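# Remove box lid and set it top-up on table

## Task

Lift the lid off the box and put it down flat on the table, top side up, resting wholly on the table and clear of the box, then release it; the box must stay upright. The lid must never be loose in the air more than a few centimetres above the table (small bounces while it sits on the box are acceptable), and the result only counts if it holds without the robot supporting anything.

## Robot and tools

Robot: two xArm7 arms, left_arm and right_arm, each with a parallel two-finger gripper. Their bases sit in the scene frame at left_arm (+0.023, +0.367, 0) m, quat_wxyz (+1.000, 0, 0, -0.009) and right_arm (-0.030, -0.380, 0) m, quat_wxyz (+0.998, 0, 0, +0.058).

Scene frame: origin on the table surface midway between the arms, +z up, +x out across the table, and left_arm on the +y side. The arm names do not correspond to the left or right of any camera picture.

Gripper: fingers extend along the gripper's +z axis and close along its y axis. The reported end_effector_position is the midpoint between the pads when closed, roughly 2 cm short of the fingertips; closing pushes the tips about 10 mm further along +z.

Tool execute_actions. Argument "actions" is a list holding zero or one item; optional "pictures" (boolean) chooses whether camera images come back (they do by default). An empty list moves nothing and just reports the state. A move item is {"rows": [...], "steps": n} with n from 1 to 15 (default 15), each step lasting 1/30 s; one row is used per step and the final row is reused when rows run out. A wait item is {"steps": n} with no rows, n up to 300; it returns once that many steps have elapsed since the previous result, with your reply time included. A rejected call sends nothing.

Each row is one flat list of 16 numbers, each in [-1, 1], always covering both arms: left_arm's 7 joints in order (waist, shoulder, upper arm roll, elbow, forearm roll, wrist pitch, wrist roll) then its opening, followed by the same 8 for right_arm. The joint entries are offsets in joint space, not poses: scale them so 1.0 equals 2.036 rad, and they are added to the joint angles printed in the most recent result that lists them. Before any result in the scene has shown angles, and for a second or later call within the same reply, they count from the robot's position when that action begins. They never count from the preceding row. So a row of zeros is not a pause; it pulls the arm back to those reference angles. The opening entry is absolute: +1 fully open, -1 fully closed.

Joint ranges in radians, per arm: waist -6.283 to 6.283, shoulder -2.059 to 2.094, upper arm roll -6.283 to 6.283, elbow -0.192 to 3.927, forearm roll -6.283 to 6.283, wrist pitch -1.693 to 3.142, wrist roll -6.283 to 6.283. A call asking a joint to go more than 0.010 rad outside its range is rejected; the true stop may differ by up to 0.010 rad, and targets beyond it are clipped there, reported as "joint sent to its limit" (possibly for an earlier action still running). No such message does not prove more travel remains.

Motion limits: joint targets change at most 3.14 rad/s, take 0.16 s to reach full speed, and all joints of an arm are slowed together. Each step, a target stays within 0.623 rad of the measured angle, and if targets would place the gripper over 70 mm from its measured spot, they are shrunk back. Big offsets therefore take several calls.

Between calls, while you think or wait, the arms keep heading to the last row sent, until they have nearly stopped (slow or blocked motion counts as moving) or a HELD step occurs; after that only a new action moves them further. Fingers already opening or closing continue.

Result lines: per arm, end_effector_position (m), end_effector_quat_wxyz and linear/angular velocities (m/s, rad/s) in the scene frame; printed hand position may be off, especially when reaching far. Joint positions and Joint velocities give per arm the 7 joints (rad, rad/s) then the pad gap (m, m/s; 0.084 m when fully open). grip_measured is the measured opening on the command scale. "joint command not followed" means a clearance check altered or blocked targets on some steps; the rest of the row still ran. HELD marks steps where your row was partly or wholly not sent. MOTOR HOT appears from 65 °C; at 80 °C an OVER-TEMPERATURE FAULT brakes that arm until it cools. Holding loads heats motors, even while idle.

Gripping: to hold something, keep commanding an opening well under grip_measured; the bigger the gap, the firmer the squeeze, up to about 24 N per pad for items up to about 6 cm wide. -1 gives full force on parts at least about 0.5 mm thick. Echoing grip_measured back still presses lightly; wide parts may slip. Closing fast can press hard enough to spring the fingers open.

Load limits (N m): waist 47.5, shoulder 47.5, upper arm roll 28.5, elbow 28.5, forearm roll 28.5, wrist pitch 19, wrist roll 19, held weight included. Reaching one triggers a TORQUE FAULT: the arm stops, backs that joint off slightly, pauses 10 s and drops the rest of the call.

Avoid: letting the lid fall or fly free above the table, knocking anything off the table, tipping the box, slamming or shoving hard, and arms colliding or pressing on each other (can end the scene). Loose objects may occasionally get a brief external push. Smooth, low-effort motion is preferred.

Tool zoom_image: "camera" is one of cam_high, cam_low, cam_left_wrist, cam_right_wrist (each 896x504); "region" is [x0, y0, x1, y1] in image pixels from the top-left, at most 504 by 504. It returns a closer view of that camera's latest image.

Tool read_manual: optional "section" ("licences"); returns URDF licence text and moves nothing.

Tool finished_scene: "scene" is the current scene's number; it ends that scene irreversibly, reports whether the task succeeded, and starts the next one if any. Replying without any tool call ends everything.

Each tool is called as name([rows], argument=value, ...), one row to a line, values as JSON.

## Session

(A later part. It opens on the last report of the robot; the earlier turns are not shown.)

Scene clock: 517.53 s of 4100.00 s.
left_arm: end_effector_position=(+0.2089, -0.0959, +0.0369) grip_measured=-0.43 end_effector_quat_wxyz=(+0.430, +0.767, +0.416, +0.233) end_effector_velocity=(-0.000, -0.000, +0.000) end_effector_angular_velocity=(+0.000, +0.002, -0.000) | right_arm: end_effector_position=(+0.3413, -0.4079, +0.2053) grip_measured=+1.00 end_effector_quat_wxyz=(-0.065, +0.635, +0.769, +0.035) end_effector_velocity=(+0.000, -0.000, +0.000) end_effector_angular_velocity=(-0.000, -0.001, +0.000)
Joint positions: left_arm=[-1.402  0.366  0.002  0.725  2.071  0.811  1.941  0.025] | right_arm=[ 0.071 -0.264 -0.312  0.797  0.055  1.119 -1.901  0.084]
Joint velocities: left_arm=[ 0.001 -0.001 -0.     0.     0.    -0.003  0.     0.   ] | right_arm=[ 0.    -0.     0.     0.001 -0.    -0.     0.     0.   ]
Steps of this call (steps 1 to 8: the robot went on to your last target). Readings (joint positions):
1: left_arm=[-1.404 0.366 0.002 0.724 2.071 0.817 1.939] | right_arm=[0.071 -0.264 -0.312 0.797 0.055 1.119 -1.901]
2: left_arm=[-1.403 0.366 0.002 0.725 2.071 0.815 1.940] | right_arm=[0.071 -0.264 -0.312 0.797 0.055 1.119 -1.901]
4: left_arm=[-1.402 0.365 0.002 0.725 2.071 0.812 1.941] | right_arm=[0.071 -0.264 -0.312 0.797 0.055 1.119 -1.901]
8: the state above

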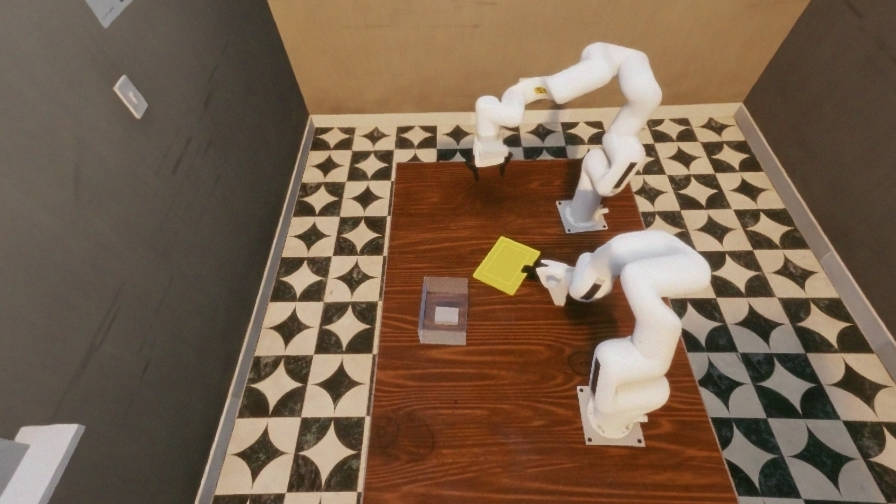

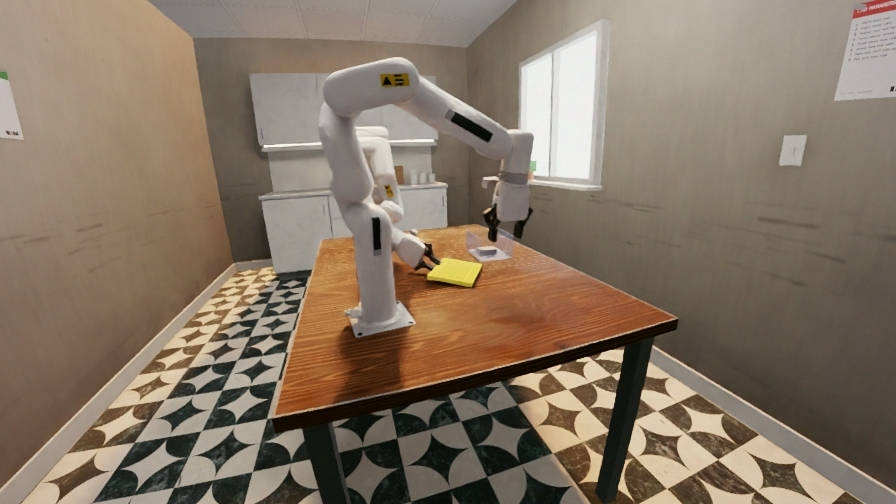

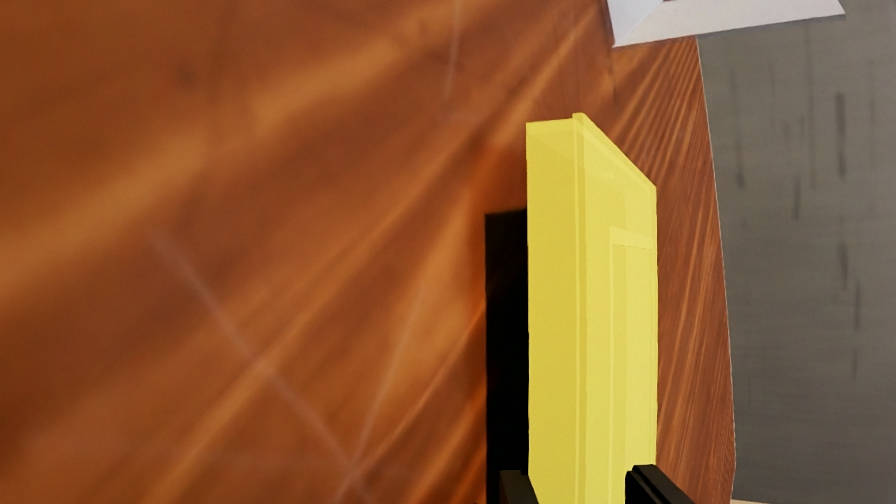

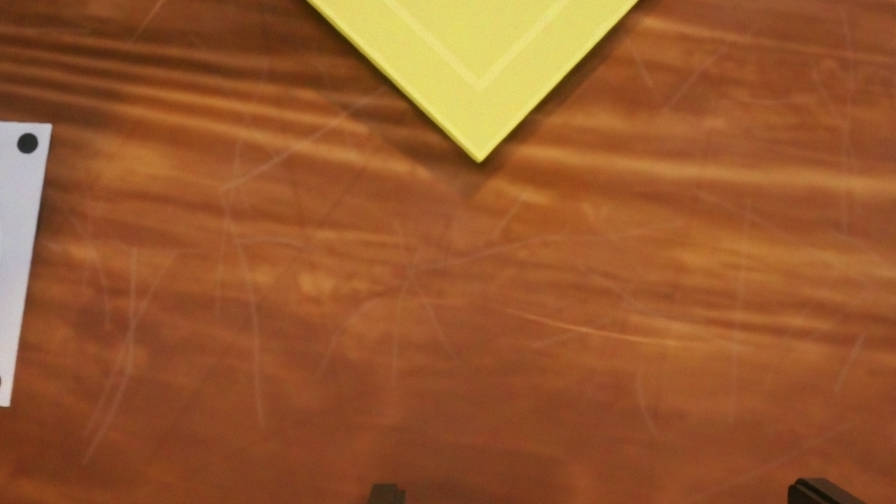

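execute_actions([
  {"rows": [[0,0,0,0,0,-0.003,0,-0.41,0,0,0,0,0,0,0,1],[0,0,0,0,0,-0.006,0,-0.41,0,0,0,0,0,0,0,1],[0,0,0,0,0,-0.0088,0,-0.41,0,0,0,0,0,0,0,1],[-0.0014,-0.0008,0,-0.0014,-0.001,-0.0081,-0.0004,-0.41,0,0,0,0,0,0,0,1],[-0.0033,-0.002,0,-0.0034,-0.0024,-0.0071,-0.001,-0.41,0,0,0,0,0,0,0,1],[-0.0054,-0.0033,0,-0.0057,-0.004,-0.006,-0.0016,-0.41,0,0,0,0,0,0,0,1],[-0.0082,-0.0049,0,-0.0085,-0.0059,-0.0045,-0.0025,-0.41,0,0,0,0,0,0,0,1],[-0.0109,-0.0065,0,-0.0113,-0.0079,-0.0031,-0.0033,-0.41,0,0,0,0,0,0,0,1],[-0.0136,-0.0082,0,-0.0142,-0.0099,-0.0017,-0.0041,-0.41,0,0,0,0,0,0,0,1],[-0.0163,-0.0098,0,-0.017,-0.0119,-0.0003,-0.0049,-0.41,0,0,0,0,0,0,0,1],[-0.019,-0.0114,0,-0.0198,-0.0139,0.0011,-0.0057,-0.41,0,0,0,0,0,0,0,1],[-0.0218,-0.013,0,-0.0226,-0.0158,0.0026,-0.0066,-0.41,0,0,0,0,0,0,0,1],[-0.0245,-0.0147,0,-0.0255,-0.0178,0.004,-0.0074,-0.41,0,0,0,0,0,0,0,1],[-0.0264,-0.0158,0,-0.0275,-0.0192,0.005,-0.008,-0.41,0,0,0,0,0,0,0,1],[-0.0272,-0.0163,0,-0.0283,-0.0198,0.0054,-0.0082,-0.41,0,0,0,0,0,0,0,1]], "steps": 15},
], pictures=false)

execute_actions([
  {"steps": 10},
])

zoom_image(camera="cam_low", region=[385, 220, 505, 300])

Scene clock: 537.87 s of 4100.00 s.
left_arm: end_effector_position=(+0.1892, -0.0843, +0.0340) grip_measured=-0.43 end_effector_quat_wxyz=(+0.425, +0.771, +0.416, +0.227) end_effector_velocity=(-0.054, +0.041, -0.002) end_effector_angular_velocity=(+0.008, -0.002, -0.006) | right_arm: end_effector_position=(+0.3413, -0.4079, +0.2053) grip_measured=+1.00 end_effector_quat_wxyz=(-0.065, +0.635, +0.769, +0.035) end_effector_velocity=(+0.000, -0.000, +0.000) end_effector_angular_velocity=(-0.000, -0.001, -0.000)
Joint positions: left_arm=[-1.445  0.34   0.002  0.68   2.039  0.815  1.928  0.025] | right_arm=[ 0.071 -0.264 -0.312  0.797  0.055  1.119 -1.901  0.084]
Joint velocities: left_arm=[-0.149 -0.087 -0.003 -0.157 -0.106  0.074 -0.043 -0.   ] | right_arm=[-0.     0.001  0.     0.001  0.    -0.     0.     0.   ]
Steps of this call (steps 1 to 30: the robot went on to your last target; steps 31 to 90: nothing new was sent; then 16.83 s passed at rest; steps 91 to 105: all 15 steps of this action). Readings (joint positions):
91: left_arm=[-1.402 0.365 0.002 0.725 2.071 0.811 1.941] | right_arm=[0.071 -0.264 -0.312 0.797 0.055 1.119 -1.901]
92: left_arm=[-1.402 0.365 0.002 0.725 2.071 0.809 1.941] | right_arm=[0.071 -0.264 -0.312 0.797 0.055 1.119 -1.901]
94: left_arm=[-1.402 0.365 0.002 0.725 2.071 0.803 1.941] | right_arm=[0.071 -0.264 -0.312 0.797 0.055 1.119 -1.901]
98: left_arm=[-1.410 0.361 0.002 0.717 2.065 0.799 1.939] | right_arm=[0.071 -0.264 -0.312 0.797 0.055 1.119 -1.901]
105: the state above

Scene clock: 538.20 s of 4100.00 s.
left_arm: end_effector_position=(+0.1856, -0.0810, +0.0341) grip_measured=-0.43 end_effector_quat_wxyz=(+0.425, +0.771, +0.417, +0.228) end_effector_velocity=(-0.001, -0.000, -0.000) end_effector_angular_velocity=(+0.001, -0.001, -0.002) | right_arm: end_effector_position=(+0.3413, -0.4079, +0.2053) grip_measured=+1.00 end_effector_quat_wxyz=(-0.065, +0.635, +0.769, +0.035) end_effector_velocity=(+0.000, -0.000, +0.000) end_effector_angular_velocity=(+0.000, -0.000, -0.001)
Joint positions: left_arm=[-1.457  0.332  0.002  0.668  2.03   0.822  1.924  0.025] | right_arm=[ 0.071 -0.264 -0.312  0.797  0.055  1.119 -1.901  0.084]
Joint velocities: left_arm=[-0.001  0.001 -0.002 -0.    -0.001  0.001  0.001 -0.   ] | right_arm=[-0.  0. -0.  0.  0. -0.  0. -0.]
Steps of this call (steps 1 to 10: the robot went on to your last target). Readings (joint positions):
1: left_arm=[-1.450 0.337 0.001 0.675 2.036 0.818 1.927] | right_arm=[0.071 -0.264 -0.312 0.797 0.055 1.119 -1.901]
2: left_arm=[-1.453 0.335 0.001 0.672 2.034 0.819 1.926] | right_arm=[0.071 -0.264 -0.312 0.797 0.055 1.119 -1.901]
4: left_arm=[-1.456 0.333 0.001 0.669 2.031 0.821 1.925] | right_arm=[0.071 -0.264 -0.312 0.797 0.055 1.119 -1.901]
8: left_arm=[-1.457 0.332 0.002 0.668 2.030 0.822 1.925] | right_arm=[0.071 -0.264 -0.312 0.797 0.055 1.119 -1.901]
10: the state above

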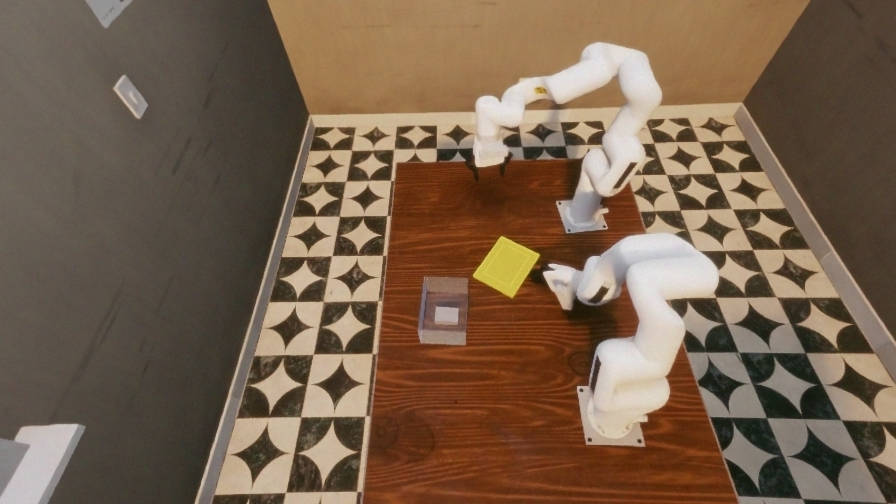

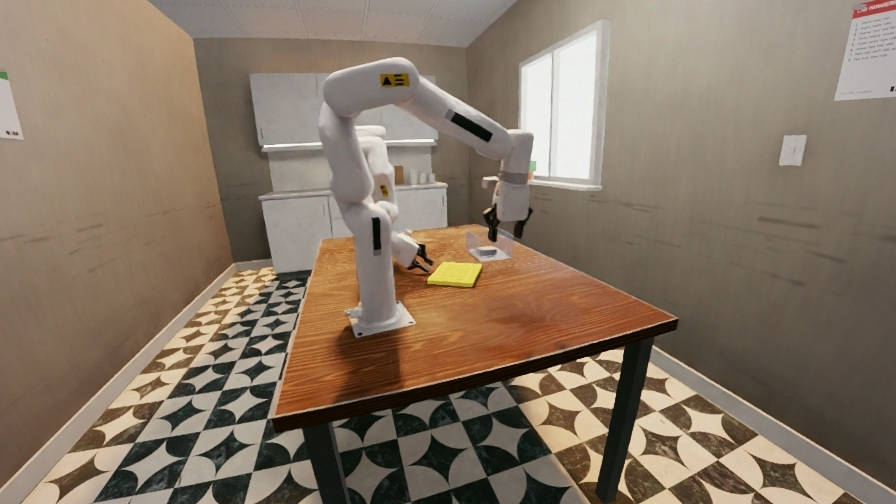

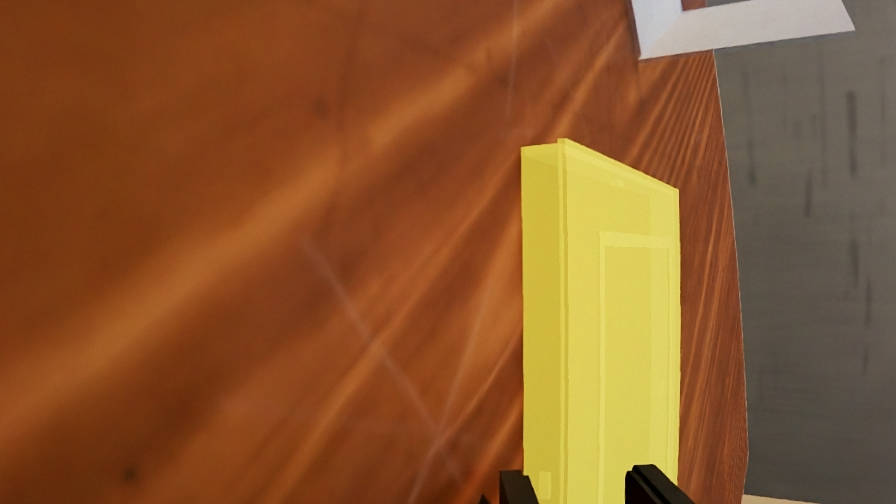

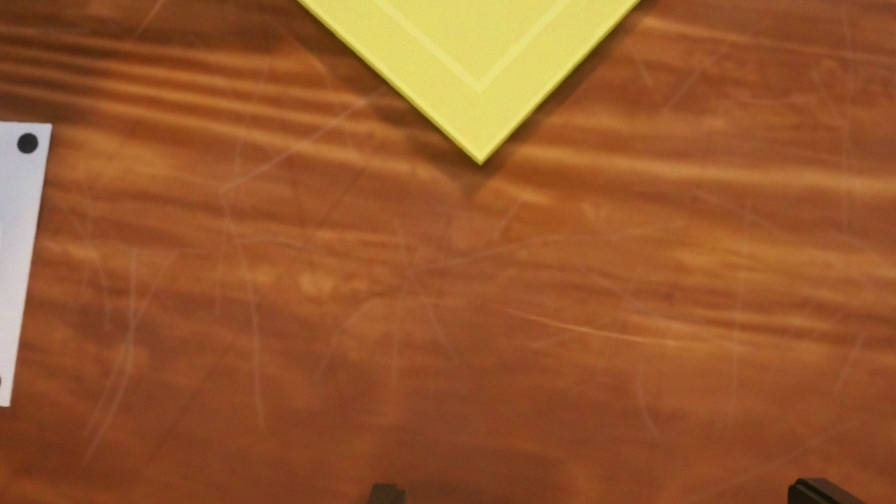

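Region (385, 220, 505, 300) of cam_low's 896x504 image, scaled by 4.200, with more detail than that image has.

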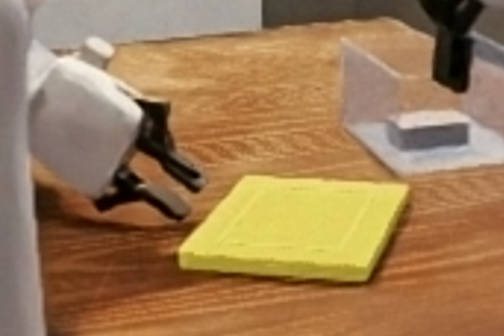

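The lid is flat on the table, released and clear of the box.

finished_scene(scene=1)

The scene is finished: the task was done.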